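# Turn mismatched knobs in each row to match

## Task

In every row of the knob box (A1 to A4, B1 to B4 and so on), at least three knobs already aim at one shared mark. Rotate each knob in a row that aims at some other mark until it aims at that shared mark. Every other knob must still aim at the mark it aims at now. The knobs must keep these settings on their own at the end; a knob that is right only while the robot holds it does not count.

## Robot and tools

ROBOT. Two 7-joint Kinova Gen3 arms, left_arm and right_arm, each ending in a two-finger parallel gripper that opens up to 50 mm. The bases sit at left_arm (-0.012, +0.355, 0) m and right_arm (-0.038, -0.400, 0) m, both turned only slightly about z. Joint ranges in rad: waist and both rolls and wrist roll -6.283 to 6.283, shoulder -2.250 to 2.250, elbow -2.580 to 2.580, wrist pitch -2.100 to 2.100. The elbow never locks fully straight.

FRAMES. The scene frame has its origin on the tabletop midway between the arms, +z up, +x pointing away from the robot over the table, and left_arm on the +y side. The names left and right say nothing about image sides. Each gripper has its own axes: fingers extend along +z and close along x. The reported hand point lies between the pads; fingertips extend 17.5 mm past it. A pure rotation pivots about that point.

THE 18-NUMBER ROW. Every motion command is a row of 18 numbers, each in [-1, 1], always for both arms: left dx, dy, dz, rx, ry, rz, left gripper position, force_limit, speed, then the same nine for the right. dx to rz are an offset, not a pose. They are given in that gripper's own axes and counted from the gripper pose shown in the most recent result that reported it. Before any result in a scene, and for the second and later calls within one reply, they count from where the robot is when the action begins. Scale: 1.0 = 0.6 m of travel or 180 degrees. rx, ry, rz form a single rotation vector. Every row of an action is counted from the same reference, not from the row before it, so all-zero offsets pull the arm back to that reference rather than holding still. Each step the commanded pose is clipped to at most 70 mm and 16 degrees away from the measured pose.
The three gripper numbers are absolute settings. position: +1 fully open, about -0.65 pads touching, -1 to grip (fingers close until something stops them). force_limit per pad: -1 about 20 N, 0 about 102 N, +1 about 185 N (actual may run about 17 % higher). speed of the gap: -1 20 mm/s, 0 85 mm/s, +1 150 mm/s. Zero is a real command, so to leave a gripper unchanged resend its previous three numbers. New force or speed only take effect once position changes by 0.01 or more; to soften a grip, open first.

TOOLS.
execute_actions: "actions" is a list with at most one entry. Empty list: just report the state. {"rows": [...], "steps": n}: up to 15 rows and up to 15 steps of 1/30 s; each row lasts one step and the final row repeats to fill. {"steps": n} alone: a wait of up to 300 steps counted from the last result, including your reply time. Optional "pictures" boolean.
move: "target" is one 18-number row as above (offsets from the same reference). "speed" is the path's top speed in m/s, 0.002 to 0.5, default 0.25; turning is capped at twice that in rad/s. Both grippers travel straight lines that finish together in 0.5 to 10 s; beyond 10 s they stop short. Paths ignore obstacles and the other arm, and the hand can lag, drift or overshoot the speed, especially near full reach. Finger settings are sent at the start.
wait: "seconds" 0 to 10; nothing new is sent.
zoom_image: "camera" one of cam_high, cam_left_wrist, cam_right_wrist; "region" [x0, y0, x1, y1] in pixels of that camera's 672x504 image, top-left origin, at most 504 by 504.
read_manual: only returns licence texts; no motion.
finished_scene: "scene" is the number of the current scene; it ends and grades it, and cannot be undone. Do this only when every knob is right and released.

RESULTS. The state line gives each gripper's position in metres and quat_wxyz in the scene frame; at long reach it can be somewhat off. A move adds a "move:" line: done, off_target, moving, held or fault, plus limits (paced = pose clipped; held = some steps blocked, after which the arm may jump fast), and each gripper's distance to its target. "pose unreachable" means a clearance check altered or blocked that arm's command; HELD marks blocked steps. "Hand target" shows where the controller is currently steering. object_status: 0 moving, 1 stopped while opening, 2 stopped while closing (a grip), 3 reached the setting or pads met. position_measured counts give opening in mm as roughly (250 - counts) x 0.202. Joint torques reflect load and contact. MOTOR HOT appears from 60 C; at 75 C the arm sinks with an OVER-TEMPERATURE FAULT.

CAUTIONS. Nothing may be knocked or pushed off the table. Keep the arms from striking or pressing on each other. Contact that drives a joint to its load limit (50.2 N m for the first four joints, 31.6 N m for the three wrist joints) causes a TORQUE FAULT: the arm halts for 10 s and the call's remaining steps are dropped. Faster moves hit harder, and targets placed deep past a contact push harder, so approach knobs slowly and aim just at the surface. A grip at force_limit -1 on a fixed, off-center object can fade within a minute. Large moves may finish short; read the reported pose and send the remainder next. Let each knob go and check with the cameras that it stays at its mark.

Each tool is called in YAML: its name, and indented under it one key for each argument.

## Session

execute_actions:
  actions: []

Scene clock: 0.00 s of 8400.00 s.
left_arm: end_effector_position=(+0.2568, -0.2381, +0.2891) position_measured=3 object_status=3 end_effector_quat_wxyz=(+0.589, +0.523, -0.449, +0.423) | right_arm: end_effector_position=(+0.2330, -0.5842, +0.1373) position_measured=3 object_status=3 end_effector_quat_wxyz=(-0.150, -0.107, +0.854, +0.487)
Joint positions: left_arm=[ 0.992  0.815 -0.375  2.088 -0.889 -1.67   0.619] | right_arm=[ 0.991  1.06  -0.67   1.298 -0.019  1.841  3.855]
Joint velocities: left_arm=[-0.     0.     0.     0.001  0.     0.    -0.001] | right_arm=[-0.001  0.001 -0.    -0.001  0.     0.001  0.   ]
Joint torques (N m, as the joint torque sensors report them, + toward a larger angle): no reading
Motor temperatures (°C, as the motors report them): left_arm=[32 29 29 24 26 32 31] | right_arm=[25 28 25 25 27 31 35]
Hand target (left_arm): +0.257, -0.238, +0.289; +0.589, +0.523, -0.449, +0.423
Hand target (right_arm): +0.233, -0.584, +0.137; -0.150, -0.107, +0.854, +0.487

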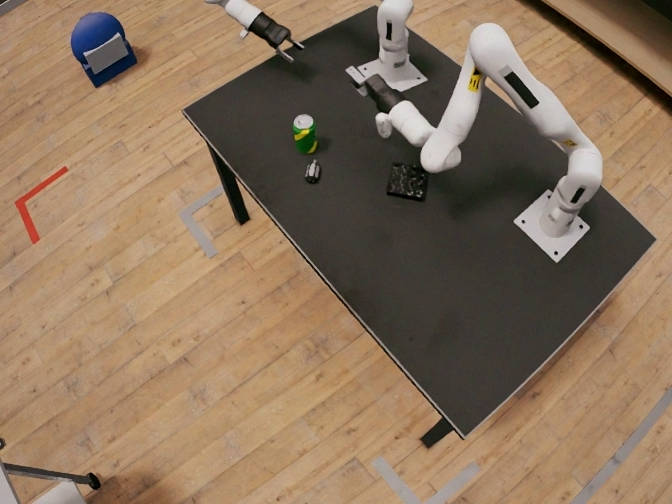

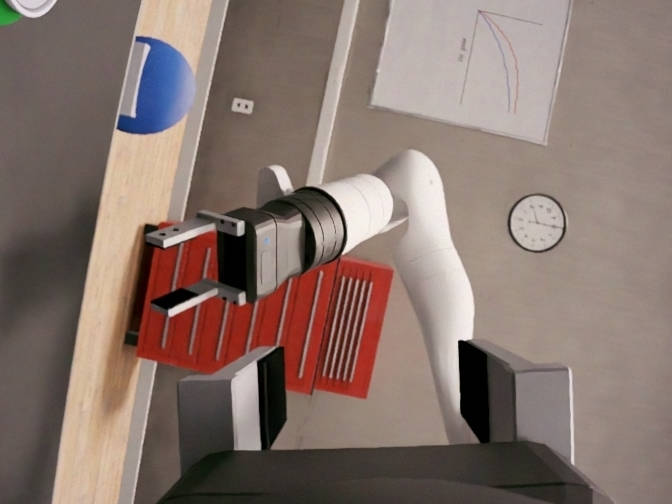

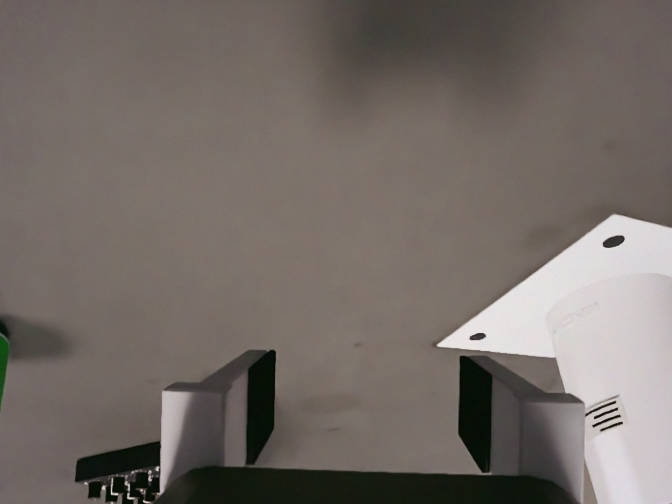

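move:
  target: [-0.213,0.110,-0.344,0.1215,-0.5016,0,1,-0.7,0,0,0,0,0,0,0,1,0,0]
  speed: 0.25

Scene clock: 24.43 s of 8400.00 s.
left_arm: end_effector_position=(+0.1805, -0.0290, +0.1701) position_measured=3 object_status=3 end_effector_quat_wxyz=(+0.000, +0.759, -0.651, -0.003) | right_arm: end_effector_position=(+0.2330, -0.5842, +0.1373) position_measured=3 object_status=3 end_effector_quat_wxyz=(-0.150, -0.107, +0.854, +0.487)
Joint positions: left_arm=[ 1.711  0.511 -0.847  1.738 -2.715 -1.093  2.421] | right_arm=[ 0.991  1.06  -0.67   1.298 -0.019  1.841  3.855]
Joint velocities: left_arm=[ 0.003  0.009  0.007 -0.    -0.003  0.003  0.004] | right_arm=[ 0.    -0.002  0.    -0.001  0.    -0.     0.   ]
Joint torques (N m, as the joint torque sensors report them, + toward a larger angle): left_arm=[ -0.18 -15.42  -3.94  -7.49  -0.47   0.07   0.47] | right_arm=[ -0.08 -21.28  -4.9   -3.84  -2.05   2.27   0.27]
Motor temperatures (°C, as the motors report them): left_arm=[32 30 29 24 26 32 31] | right_arm=[25 29 25 25 27 31 35]
Hand target (left_arm): +0.180, -0.029, +0.170; -0.000, +0.759, -0.651, -0.003
Hand target (right_arm): +0.233, -0.584, +0.137; -0.150, -0.107, +0.854, +0.487
Off the commanded pose (left_arm): 0.001 m, 0 deg.
Off the commanded pose (right_arm): 0.000 m, 0 deg.
After step 90, 17.87 s passed at rest.
move: done

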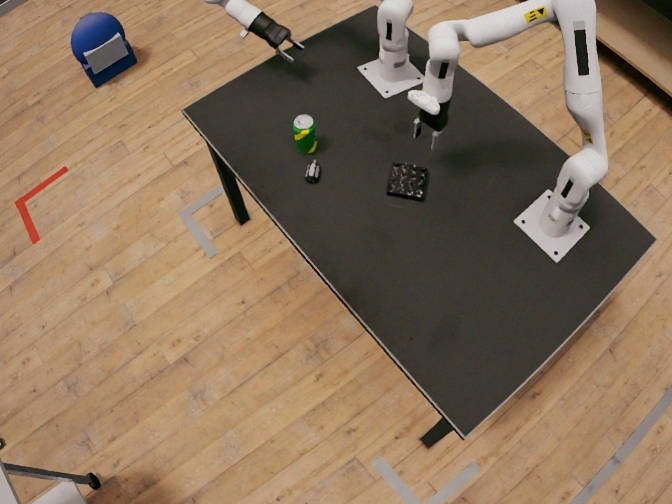

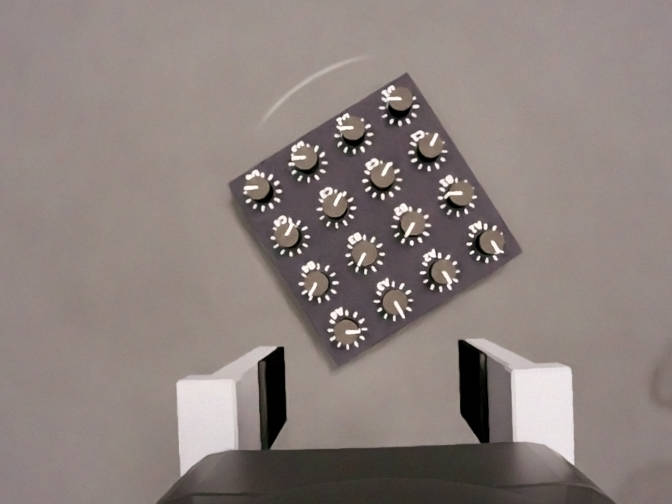

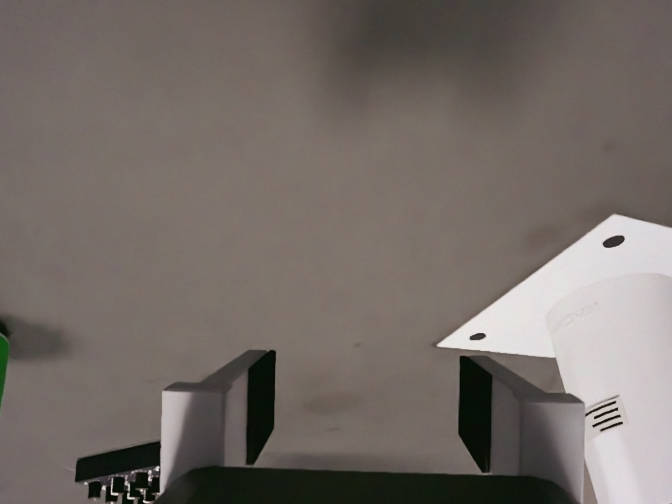

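move:
  target: [0.045,-0.033,0.105,0,0,-0.1667,-0.12,-0.7,0,0,0,0,0,0,0,1,0,0]
  speed: 0.25

zoom_image:
  camera: "cam_left_wrist"
  region: [190, 40, 550, 360]

Scene clock: 29.83 s of 8400.00 s.
left_arm: end_effector_position=(+0.2037, -0.0529, +0.1075) position_measured=171 object_status=3 end_effector_quat_wxyz=(+0.000, +0.902, -0.433, -0.003) | right_arm: end_effector_position=(+0.2330, -0.5842, +0.1373) position_measured=3 object_status=3 end_effector_quat_wxyz=(-0.150, -0.107, +0.854, +0.487)
Joint positions: left_arm=[ 1.655  0.722 -0.884  1.675 -2.513 -1.058  2.789] | right_arm=[ 0.991  1.06  -0.67   1.298 -0.019  1.841  3.855]
Joint velocities: left_arm=[-0.003  0.007  0.001  0.    -0.003 -0.001  0.   ] | right_arm=[-0.001 -0.    -0.     0.001 -0.    -0.    -0.001]
Joint torques (N m, as the joint torque sensors report them, + toward a larger angle): left_arm=[ -0.69 -17.97  -5.    -6.79  -0.14   0.1    0.34] | right_arm=[ -0.11 -21.41  -4.86  -4.03  -1.97   2.38   0.26]
Motor temperatures (°C, as the motors report them): left_arm=[32 30 29 24 26 32 31] | right_arm=[25 29 25 25 27 31 35]
Hand target (left_arm): +0.204, -0.053, +0.107; -0.000, +0.902, -0.432, -0.003
Hand target (right_arm): +0.233, -0.584, +0.137; -0.150, -0.107, +0.854, +0.487
Off the commanded pose (left_arm): 0.001 m, 0 deg.
Off the commanded pose (right_arm): 0.000 m, 0 deg.
After step 90, 1.03 s passed at rest.
move: done

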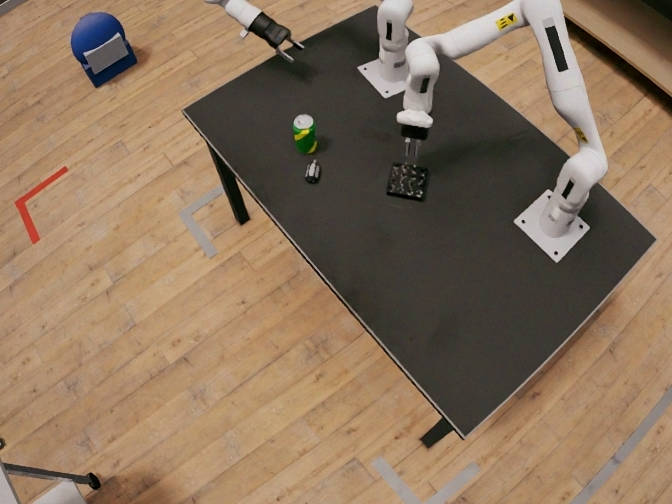

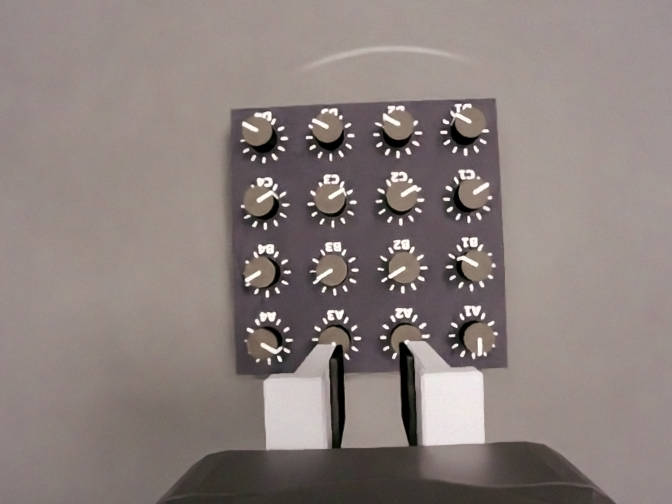

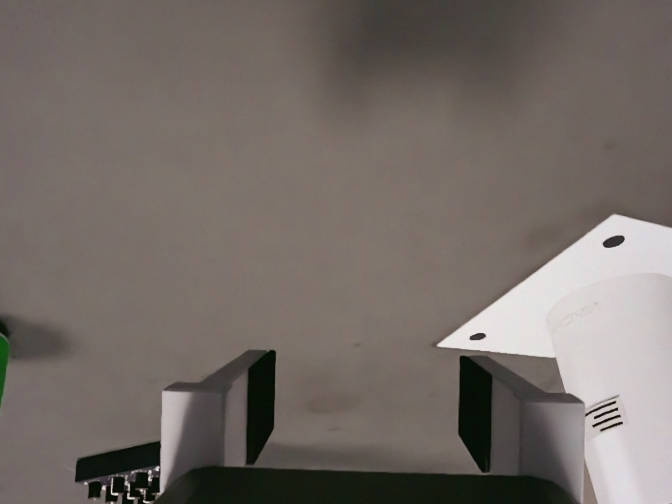

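Region (190, 40, 550, 360) of cam_left_wrist's 672x504 image, scaled by 1.400.

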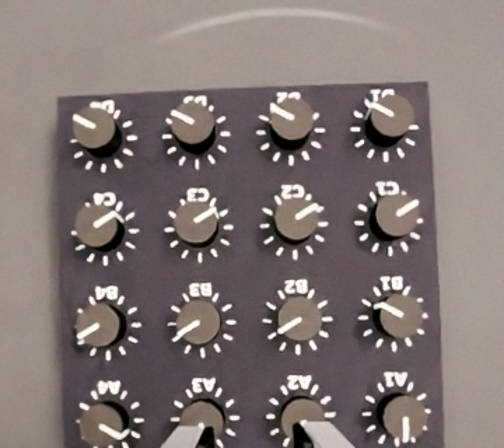

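zoom_image:
  camera: "cam_left_wrist"
  region: [225, 90, 505, 230]

move:
  target: [-0.004,0.045,0.02,0,0,-0.012,-0.12,-0.7,0,0,0,0,0,0,0,1,0,0]
  speed: 0.15

zoom_image:
  camera: "cam_left_wrist"
  region: [210, 120, 530, 400]

Region (225, 90, 505, 230) of cam_left_wrist's 672x504 image, scaled by 1.800.

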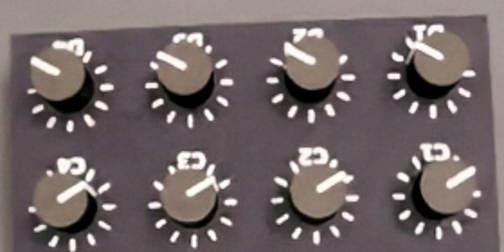

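Scene clock: 34.90 s of 8400.00 s.
left_arm: end_effector_position=(+0.1814, -0.0679, +0.0957) position_measured=171 object_status=3 end_effector_quat_wxyz=(+0.000, +0.910, -0.415, -0.003) | right_arm: end_effector_position=(+0.2330, -0.5842, +0.1373) position_measured=3 object_status=3 end_effector_quat_wxyz=(-0.150, -0.107, +0.854, +0.487)
Joint positions: left_arm=[ 1.702  0.752 -0.879  1.668 -2.485 -1.047  2.868] | right_arm=[ 0.991  1.06  -0.67   1.298 -0.019  1.841  3.855]
Joint velocities: left_arm=[ 0.002  0.002  0.002 -0.    -0.001 -0.001  0.001] | right_arm=[-0.     0.     0.    -0.001 -0.    -0.001 -0.001]
Joint torques (N m, as the joint torque sensors report them, + toward a larger angle): left_arm=[  0.05 -18.46  -5.31  -6.62   0.05  -0.19   0.29] | right_arm=[ -0.12 -21.34  -4.95  -3.97  -1.95   2.31   0.25]
Motor temperatures (°C, as the motors report them): left_arm=[32 30 29 24 26 32 31] | right_arm=[25 29 25 25 27 31 35]
Hand target (left_arm): +0.181, -0.068, +0.096; -0.000, +0.910, -0.415, -0.003
Hand target (right_arm): +0.233, -0.584, +0.137; -0.150, -0.107, +0.854, +0.487
Off the commanded pose (left_arm): 0.000 m, 0 deg.
Off the commanded pose (right_arm): 0.000 m, 0 deg.
After step 90, 1.37 s passed at rest.
move: done

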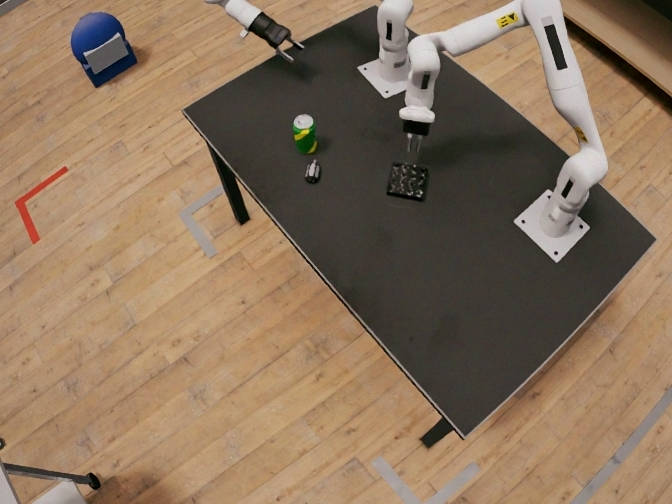

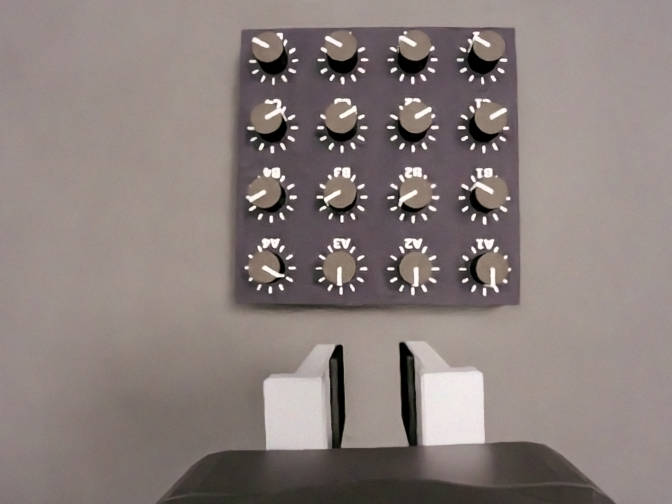

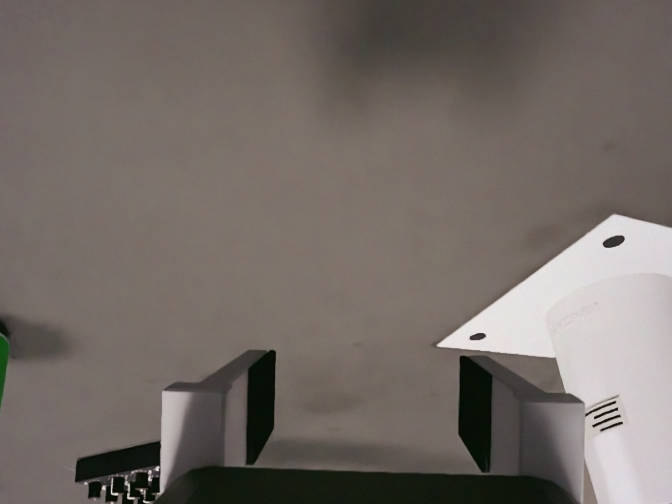

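Region (210, 120, 530, 400) of cam_left_wrist's 672x504 image, scaled by 1.575; it fills the top 441 rows of this view, and the rest is white.

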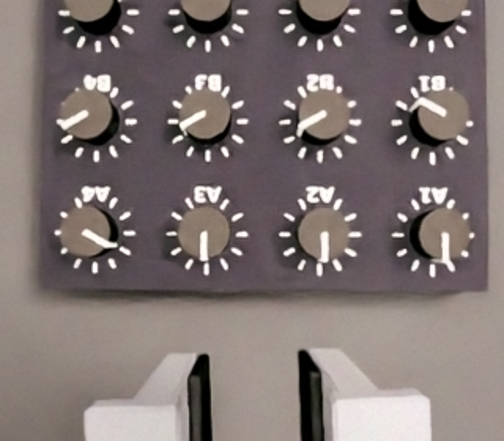

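move:
  target: [-0.0583,-0.0593,0.032,0,0,0,-0.12,-0.7,0,0,0,0,0,0,0,1,0,0]
  speed: 0.15

zoom_image:
  camera: "cam_left_wrist"
  region: [250, 250, 490, 460]

Scene clock: 44.33 s of 8400.00 s.
left_arm: end_effector_position=(+0.1849, -0.0182, +0.0762) position_measured=171 object_status=3 end_effector_quat_wxyz=(+0.000, +0.910, -0.416, -0.003) | right_arm: end_effector_position=(+0.2330, -0.5842, +0.1373) position_measured=3 object_status=3 end_effector_quat_wxyz=(-0.150, -0.107, +0.854, +0.487)
Joint positions: left_arm=[ 1.683  0.71  -0.875  1.842 -2.462 -0.926  2.748] | right_arm=[ 0.991  1.06  -0.67   1.298 -0.019  1.841  3.855]
Joint velocities: left_arm=[-0.    -0.004 -0.002  0.001  0.001  0.    -0.001] | right_arm=[ 0.     0.     0.    -0.001  0.    -0.     0.   ]
Joint torques (N m, as the joint torque sensors report them, + toward a larger angle): left_arm=[  0.07 -16.79  -5.    -5.92   0.08  -0.15   0.66] | right_arm=[ -0.16 -21.28  -4.89  -3.91  -1.93   2.35   0.28]
Motor temperatures (°C, as the motors report them): left_arm=[32 30 29 24 26 32 31] | right_arm=[25 29 25 25 27 31 35]
Hand target (left_arm): +0.185, -0.018, +0.076; +0.000, +0.910, -0.415, -0.003
Hand target (right_arm): +0.233, -0.584, +0.137; -0.150, -0.107, +0.854, +0.487
Off the commanded pose (left_arm): 0.000 m, 0 deg.
Off the commanded pose (right_arm): 0.000 m, 0 deg.
After step 90, 5.67 s passed at rest.
move: done

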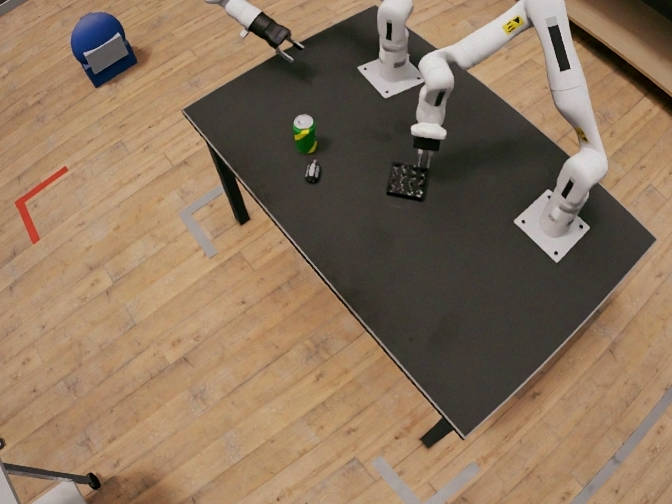

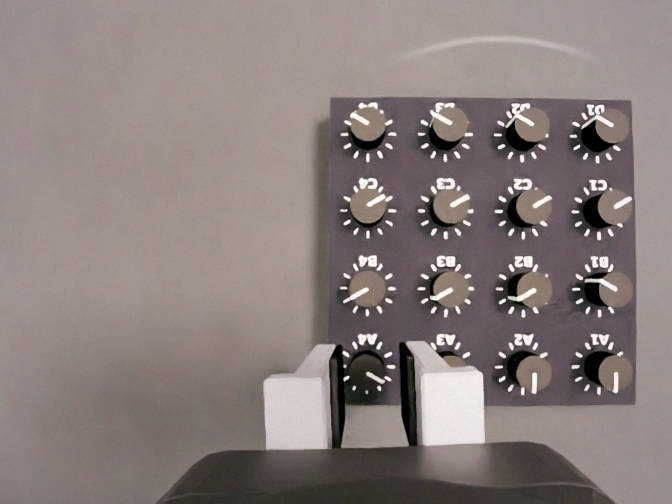

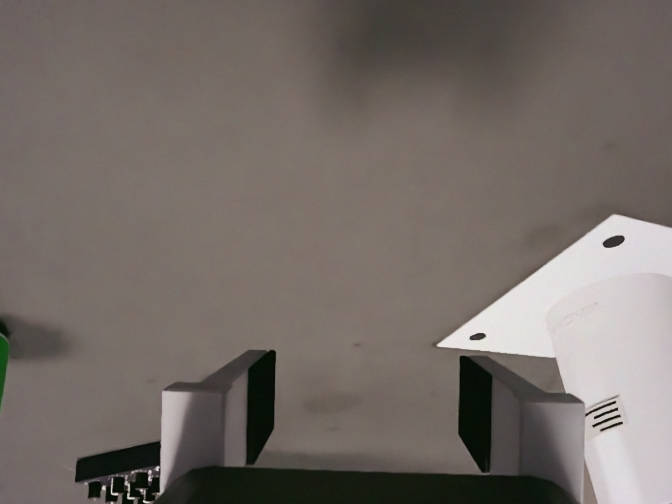

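Region (250, 250, 490, 460) of cam_left_wrist's 672x504 image, scaled by 2.100; it fills the top 441 rows of this view, and the rest is white.

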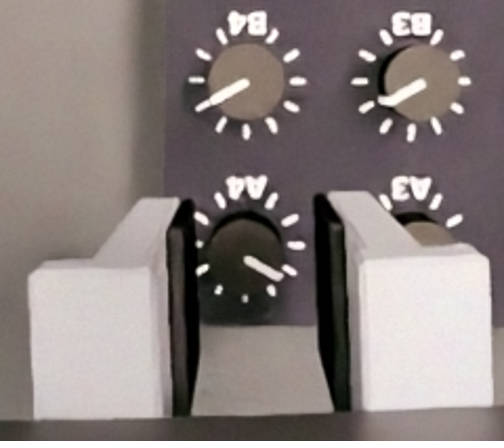

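move:
  target: [-0.0025,0.0012,0.024,0,0,0,-0.12,-0.7,0,0,0,0,0,0,0,1,0,0]
  speed: 0.05

zoom_image:
  camera: "cam_left_wrist"
  region: [250, 250, 490, 460]

Scene clock: 47.43 s of 8400.00 s.
left_arm: end_effector_position=(+0.1833, -0.0177, +0.0619) position_measured=171 object_status=3 end_effector_quat_wxyz=(+0.000, +0.910, -0.416, -0.003) | right_arm: end_effector_position=(+0.2330, -0.5842, +0.1373) position_measured=3 object_status=3 end_effector_quat_wxyz=(-0.150, -0.107, +0.854, +0.487)
Joint positions: left_arm=[ 1.673  0.731 -0.854  1.86  -2.434 -0.891  2.728] | right_arm=[ 0.991  1.06  -0.67   1.298 -0.019  1.841  3.855]
Joint velocities: left_arm=[-0.002  0.001 -0.001  0.001  0.    -0.    -0.001] | right_arm=[-0.     0.002  0.     0.001  0.     0.001  0.   ]
Joint torques (N m, as the joint torque sensors report them, + toward a larger angle): left_arm=[ -0.1  -17.26  -4.32  -5.68  -0.08   0.17   0.51] | right_arm=[ -0.18 -21.21  -4.98  -3.89  -1.99   2.4    0.25]
Motor temperatures (°C, as the motors report them): left_arm=[32 30 29 24 26 32 31] | right_arm=[25 29 25 25 27 31 35]
Hand target (left_arm): +0.183, -0.018, +0.062; +0.000, +0.910, -0.416, -0.003
Hand target (right_arm): +0.233, -0.584, +0.137; -0.150, -0.107, +0.854, +0.487
Off the commanded pose (left_arm): 0.000 m, 0 deg.
Off the commanded pose (right_arm): 0.000 m, 0 deg.
move: done

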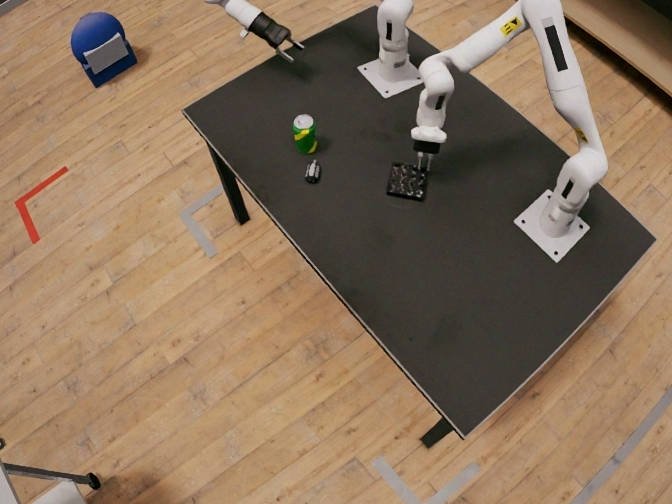

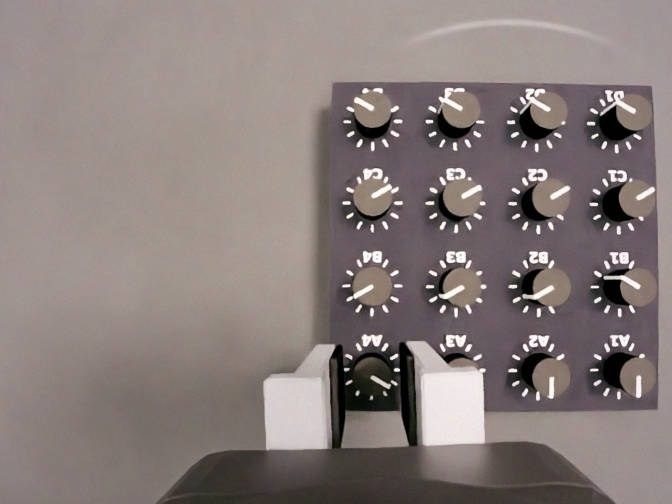

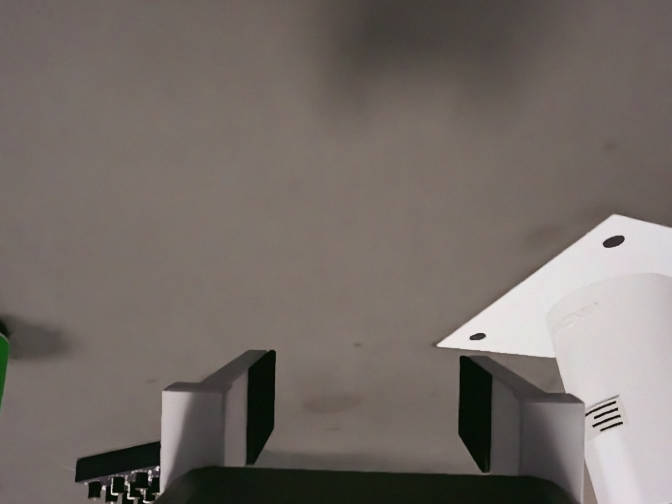

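Region (250, 250, 490, 460) of cam_left_wrist's 672x504 image, scaled by 2.100; it fills the top 441 rows of this view, and the rest is white.

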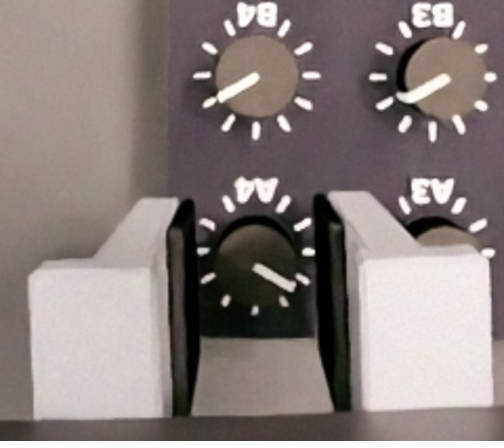

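move:
  target: [0,-0.0025,0.012,0,0,0,-0.12,-0.7,0,0,0,0,0,0,0,1,0,0]
  speed: 0.03

zoom_image:
  camera: "cam_left_wrist"
  region: [250, 250, 490, 460]

Scene clock: 50.67 s of 8400.00 s.
left_arm: end_effector_position=(+0.1843, -0.0168, +0.0547) position_measured=171 object_status=3 end_effector_quat_wxyz=(+0.000, +0.909, -0.416, -0.003) | right_arm: end_effector_position=(+0.2330, -0.5842, +0.1373) position_measured=3 object_status=3 end_effector_quat_wxyz=(-0.150, -0.107, +0.854, +0.487)
Joint positions: left_arm=[ 1.663  0.742 -0.843  1.868 -2.42  -0.875  2.713] | right_arm=[ 0.991  1.06  -0.67   1.298 -0.019  1.841  3.855]
Joint velocities: left_arm=[-0.001  0.001 -0.001 -0.     0.002  0.002 -0.001] | right_arm=[ 0.     0.    -0.     0.001  0.     0.     0.   ]
Joint torques (N m, as the joint torque sensors report them, + toward a larger angle): left_arm=[ -0.43 -16.97  -5.37  -5.61  -0.04  -0.07   0.45] | right_arm=[ -0.18 -21.28  -4.96  -3.82  -1.96   2.34   0.28]
Motor temperatures (°C, as the motors report them): left_arm=[32 30 29 24 26 32 31] | right_arm=[25 29 25 25 27 31 35]
Hand target (left_arm): +0.184, -0.017, +0.055; +0.000, +0.910, -0.416, -0.003
Hand target (right_arm): +0.233, -0.584, +0.137; -0.150, -0.107, +0.854, +0.487
Off the commanded pose (left_arm): 0.000 m, 0 deg.
Off the commanded pose (right_arm): 0.000 m, 0 deg.
move: done

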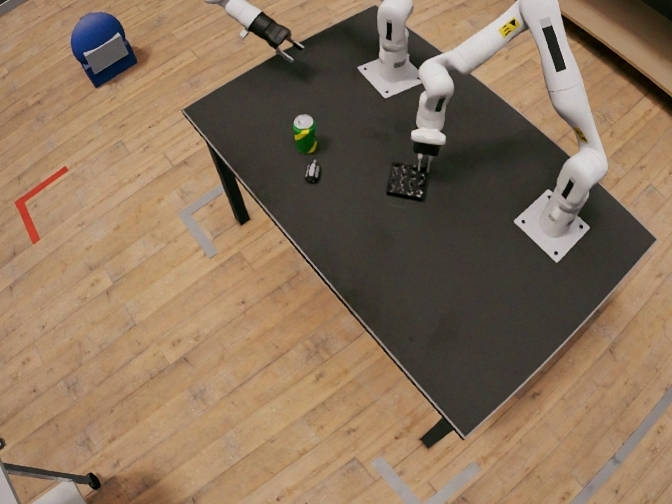

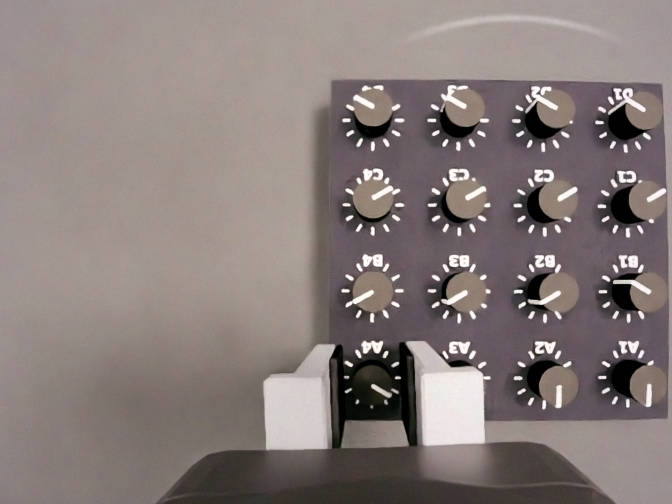

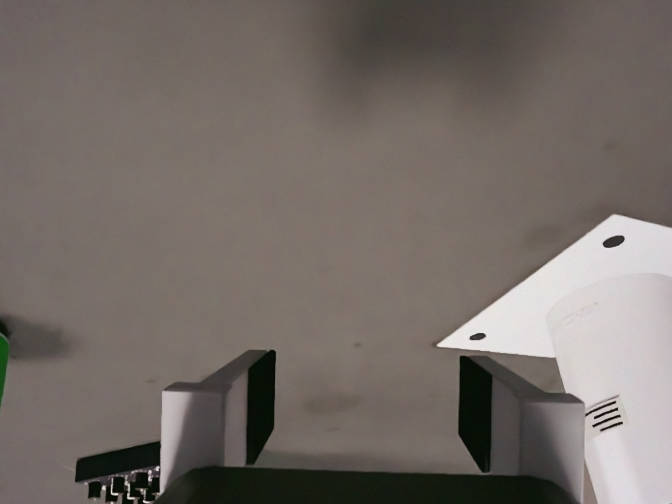

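Region (250, 250, 490, 460) of cam_left_wrist's 672x504 image, scaled by 2.100; it fills the top 441 rows of this view, and the rest is white.

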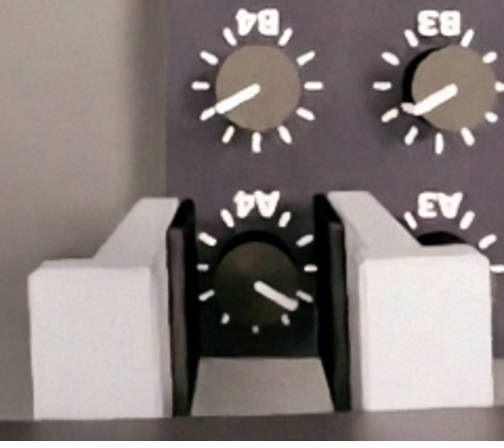

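Grip and turn +60°.

execute_actions:
  actions:
    - {"rows":[[0,0,0,0,0,0,-1,-0.7,-0.6,0,0,0,0,0,0,1,0,0]],"steps":10}
  pictures: false

move:
  target: [0,0,0,0,0,0.3333,-1,-0.7,-0.6,0,0,0,0,0,0,1,0,0]
  speed: 0.25

Scene clock: 53.00 s of 8400.00 s.
left_arm: end_effector_position=(+0.1843, -0.0167, +0.0547) position_measured=205 object_status=0 end_effector_quat_wxyz=(+0.000, +0.909, -0.416, -0.003) | right_arm: end_effector_position=(+0.2330, -0.5842, +0.1373) position_measured=3 object_status=3 end_effector_quat_wxyz=(-0.150, -0.107, +0.854, +0.487)
Joint positions: left_arm=[ 1.663  0.742 -0.843  1.868 -2.42  -0.875  2.713] | right_arm=[ 0.991  1.06  -0.67   1.298 -0.019  1.841  3.855]
Joint velocities: left_arm=[-0.001 -0.001 -0.    -0.     0.001  0.    -0.002] | right_arm=[-0.001 -0.    -0.     0.001  0.     0.    -0.   ]
Joint torques (N m, as the joint torque sensors report them, + toward a larger angle): left_arm=[ -0.23 -17.24  -4.99  -5.49   0.06  -0.16   0.47] | right_arm=[ -0.07 -21.37  -5.04  -3.9   -2.07   2.34   0.17]
Motor temperatures (°C, as the motors report them): left_arm=[32 30 29 24 26 32 31] | right_arm=[25 29 25 25 27 31 35]
Hand target (left_arm): +0.184, -0.017, +0.055; +0.000, +0.909, -0.416, -0.003
Hand target (right_arm): +0.233, -0.584, +0.137; -0.150, -0.107, +0.854, +0.487
Off the commanded pose (left_arm): 0.000 m, 0 deg.
Off the commanded pose (right_arm): 0.000 m, 0 deg.
Steps of this call (steps 1 to 60: nothing new was sent; steps 61 to 70: all 10 steps of this action). Readings (end_effector_position | what the end effector reports):
61: left_arm (+0.1844, -0.0167, +0.0547) | right_arm (+0.2330, -0.5842, +0.1373) | left_arm position_measured=176 object_status=0 | right_arm position_measured=3 object_status=3
62: left_arm (+0.1843, -0.0168, +0.0547) | right_arm (+0.2330, -0.5842, +0.1373) | left_arm position_measured=184 object_status=0 | right_arm position_measured=3 object_status=3
64: left_arm (+0.1843, -0.0167, +0.0547) | right_arm (+0.2330, -0.5842, +0.1373) | left_arm position_measured=199 object_status=0 | right_arm position_measured=3 object_status=3
68: left_arm (+0.1843, -0.0167, +0.0547) | right_arm (+0.2330, -0.5842, +0.1373) | left_arm position_measured=205 object_status=0 | right_arm position_measured=3 object_status=3
70: the state above

Scene clock: 55.63 s of 8400.00 s.
left_arm: end_effector_position=(+0.1844, -0.0170, +0.0548) position_measured=205 object_status=2 end_effector_quat_wxyz=(-0.001, -0.579, +0.815, +0.002) | right_arm: end_effector_position=(+0.2330, -0.5842, +0.1373) position_measured=3 object_status=3 end_effector_quat_wxyz=(-0.150, -0.107, +0.854, +0.487)
Joint positions: left_arm=[ 1.499  0.62  -0.58   1.955 -2.633 -0.719  1.82 ] | right_arm=[ 0.991  1.06  -0.67   1.298 -0.019  1.841  3.855]
Joint velocities: left_arm=[-0.002 -0.    -0.     0.001  0.005 -0.001 -0.005] | right_arm=[-0.     0.    -0.     0.001 -0.    -0.     0.   ]
Joint torques (N m, as the joint torque sensors report them, + toward a larger angle): left_arm=[ -0.16 -16.29  -3.09  -5.37   0.    -0.1    0.26] | right_arm=[ -0.23 -21.37  -5.07  -3.8   -2.08   2.32   0.28]
Motor temperatures (°C, as the motors report them): left_arm=[32 30 29 24 26 32 31] | right_arm=[25 29 25 25 27 31 35]
Hand target (left_arm): +0.184, -0.017, +0.055; -0.001, -0.580, +0.815, +0.002
Hand target (right_arm): +0.233, -0.584, +0.137; -0.150, -0.107, +0.854, +0.487
Off the commanded pose (left_arm): 0.000 m, 0 deg.
Off the commanded pose (right_arm): 0.000 m, 0 deg.
move: done

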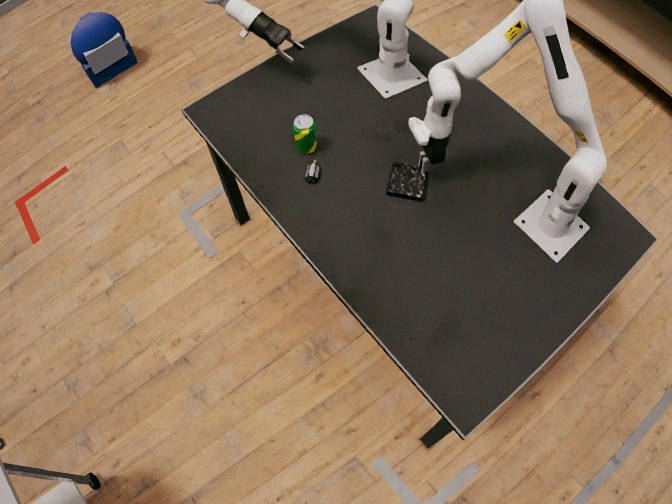

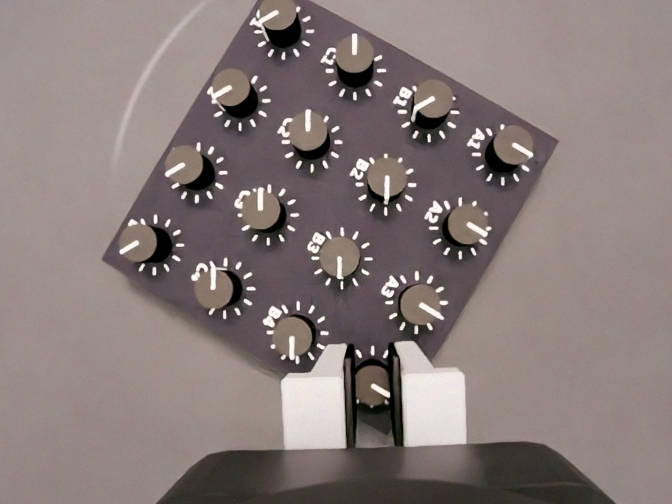

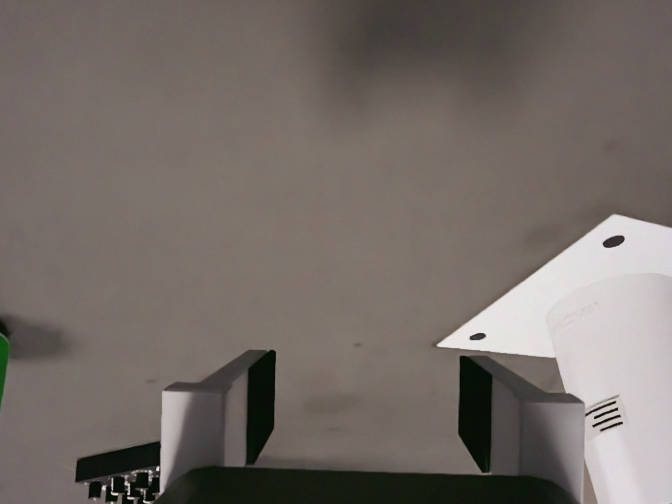

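execute_actions:
  actions:
    - {"rows":[[0,0,0,0,0,0,-0.12,-0.7,-0.2,0,0,0,0,0,0,1,0,0]],"steps":8}
  pictures: false

move:
  target: [0,0,-0.035,0,0,0,-0.12,-0.7,-0.2,0,0,0,0,0,0,1,0,0]
  speed: 0.1

move:
  target: [0.026,-0.1287,0,0,0,-0.3333,-0.12,-0.7,-0.2,0,0,0,0,0,0,1,0,0]
  speed: 0.3

zoom_image:
  camera: "cam_left_wrist"
  region: [250, 250, 490, 460]

Scene clock: 59.70 s of 8400.00 s.
left_arm: end_effector_position=(+0.1845, -0.0170, +0.0548) position_measured=171 object_status=0 end_effector_quat_wxyz=(-0.001, -0.579, +0.815, +0.002) | right_arm: end_effector_position=(+0.2330, -0.5842, +0.1373) position_measured=3 object_status=3 end_effector_quat_wxyz=(-0.150, -0.107, +0.854, +0.487)
Joint positions: left_arm=[ 1.499  0.62  -0.58   1.955 -2.633 -0.719  1.82 ] | right_arm=[ 0.991  1.06  -0.67   1.298 -0.019  1.841  3.855]
Joint velocities: left_arm=[ 0. -0.  0. -0.  0.  0.  0.] | right_arm=[ 0.001  0.     0.    -0.002 -0.     0.    -0.   ]
Joint torques (N m, as the joint torque sensors report them, + toward a larger angle): left_arm=[  0.12 -16.89  -3.23  -5.78  -0.19  -0.15   0.68] | right_arm=[ -0.12 -21.36  -5.09  -3.9   -1.98   2.43   0.26]
Motor temperatures (°C, as the motors report them): left_arm=[32 30 29 24 26 32 31] | right_arm=[25 29 25 25 27 31 35]
Hand target (left_arm): +0.184, -0.017, +0.055; -0.001, -0.579, +0.815, +0.002
Hand target (right_arm): +0.233, -0.584, +0.137; -0.150, -0.107, +0.854, +0.487
Off the commanded pose (left_arm): 0.000 m, 0 deg.
Off the commanded pose (right_arm): 0.000 m, 0 deg.
Steps of this call (steps 1 to 90: nothing new was sent; then 0.80 s passed at rest; steps 91 to 98: all 8 steps of this action). Readings (end_effector_position | what the end effector reports):
91: left_arm (+0.1845, -0.0171, +0.0548) | right_arm (+0.2330, -0.5842, +0.1373) | left_arm position_measured=196 object_status=0 | right_arm position_measured=3 object_status=3
92: left_arm (+0.1845, -0.0171, +0.0548) | right_arm (+0.2330, -0.5842, +0.1373) | left_arm position_measured=185 object_status=0 | right_arm position_measured=3 object_status=3
94: left_arm (+0.1845, -0.0171, +0.0548) | right_arm (+0.2330, -0.5842, +0.1373) | left_arm position_measured=171 object_status=0 | right_arm position_measured=3 object_status=3
98: the state above

Scene clock: 60.63 s of 8400.00 s.
left_arm: end_effector_position=(+0.1846, -0.0169, +0.0756) position_measured=171 object_status=3 end_effector_quat_wxyz=(-0.001, -0.580, +0.815, +0.002) | right_arm: end_effector_position=(+0.2330, -0.5842, +0.1373) position_measured=3 object_status=3 end_effector_quat_wxyz=(-0.150, -0.107, +0.854, +0.487)
Joint positions: left_arm=[ 1.522  0.581 -0.611  1.935 -2.671 -0.774  1.853] | right_arm=[ 0.991  1.06  -0.67   1.298 -0.019  1.841  3.855]
Joint velocities: left_arm=[ 0.002 -0.003  0.001 -0.002 -0.002  0.001  0.   ] | right_arm=[ 0.001  0.001 -0.     0.001 -0.     0.001 -0.   ]
Joint torques (N m, as the joint torque sensors report them, + toward a larger angle): left_arm=[  0.58 -15.64  -3.47  -6.33  -0.17   0.07   0.42] | right_arm=[ -0.2  -21.36  -5.11  -3.85  -2.04   2.32   0.3 ]
Motor temperatures (°C, as the motors report them): left_arm=[32 30 29 24 26 32 31] | right_arm=[25 29 25 25 27 31 35]
Hand target (left_arm): +0.185, -0.017, +0.076; -0.001, -0.579, +0.815, +0.002
Hand target (right_arm): +0.233, -0.584, +0.137; -0.150, -0.107, +0.854, +0.487
Off the commanded pose (left_arm): 0.000 m, 0 deg.
Off the commanded pose (right_arm): 0.000 m, 0 deg.
move: done

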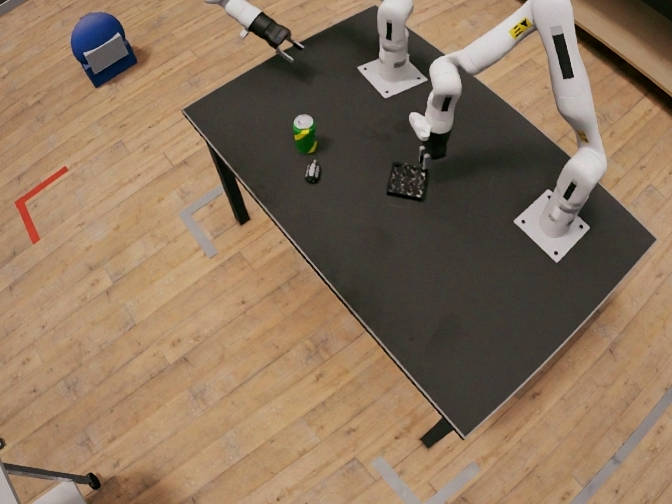

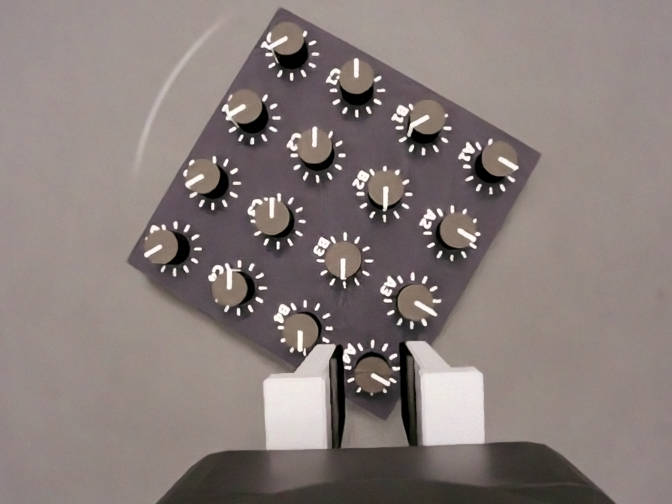

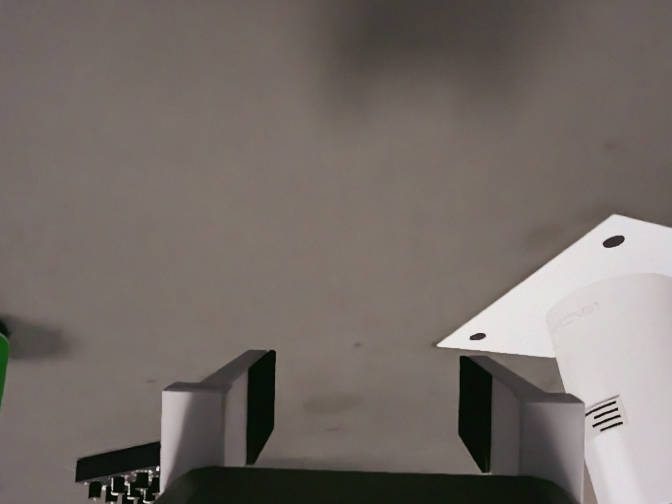

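Scene clock: 62.73 s of 8400.00 s.
left_arm: end_effector_position=(+0.2526, -0.0568, +0.0758) position_measured=171 object_status=3 end_effector_quat_wxyz=(+0.000, +0.910, -0.416, -0.002) | right_arm: end_effector_position=(+0.2330, -0.5842, +0.1373) position_measured=3 object_status=3 end_effector_quat_wxyz=(-0.150, -0.107, +0.854, +0.487)
Joint positions: left_arm=[ 1.52   0.81  -0.838  1.612 -2.463 -1.037  2.733] | right_arm=[ 0.991  1.06  -0.67   1.298 -0.019  1.841  3.855]
Joint velocities: left_arm=[-0.002  0.005  0.001 -0.001 -0.001  0.002  0.001] | right_arm=[ 0.     0.    -0.     0.001 -0.    -0.001 -0.   ]
Joint torques (N m, as the joint torque sensors report them, + toward a larger angle): left_arm=[ -0.35 -20.15  -6.23  -6.57  -0.36  -0.05   0.44] | right_arm=[ -0.21 -21.31  -5.07  -3.86  -1.97   2.29   0.17]
Motor temperatures (°C, as the motors report them): left_arm=[32 30 29 24 26 32 31] | right_arm=[25 29 25 25 27 31 35]
Hand target (left_arm): +0.253, -0.057, +0.076; -0.000, +0.910, -0.416, -0.002
Hand target (right_arm): +0.233, -0.584, +0.137; -0.150, -0.107, +0.854, +0.487
Off the commanded pose (left_arm): 0.001 m, 0 deg.
Off the commanded pose (right_arm): 0.000 m, 0 deg.
move: done

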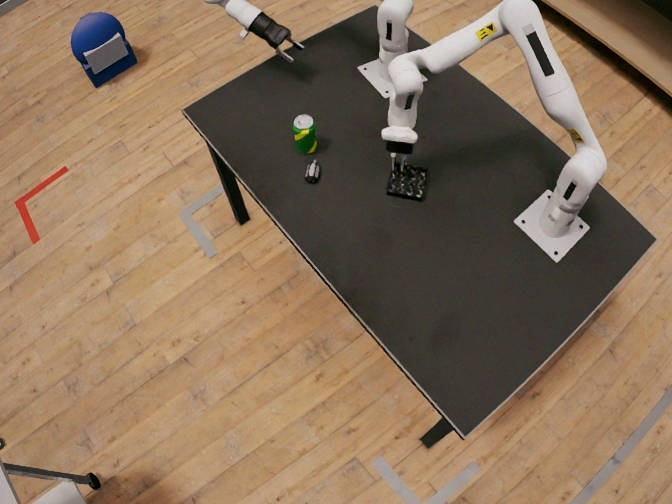

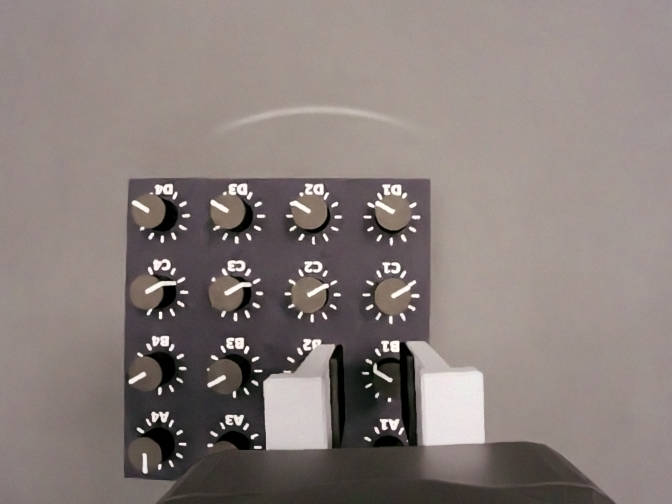

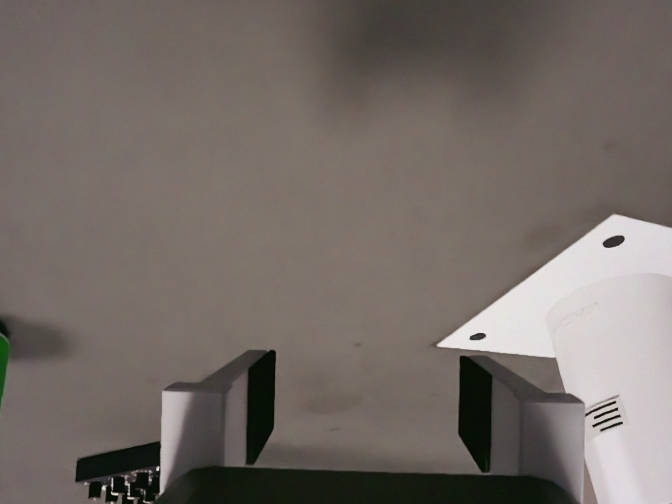

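Region (250, 250, 490, 460) of cam_left_wrist's 672x504 image, scaled by 2.100; it fills the top 441 rows of this view, and the rest is white.

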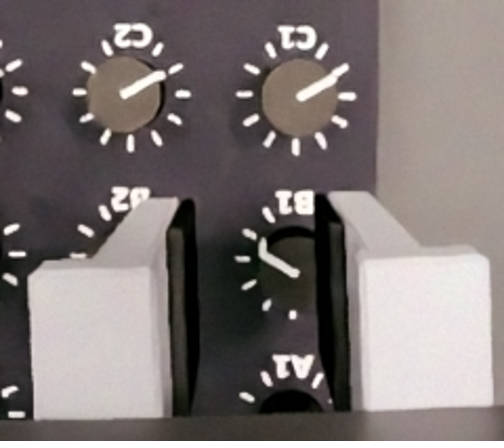

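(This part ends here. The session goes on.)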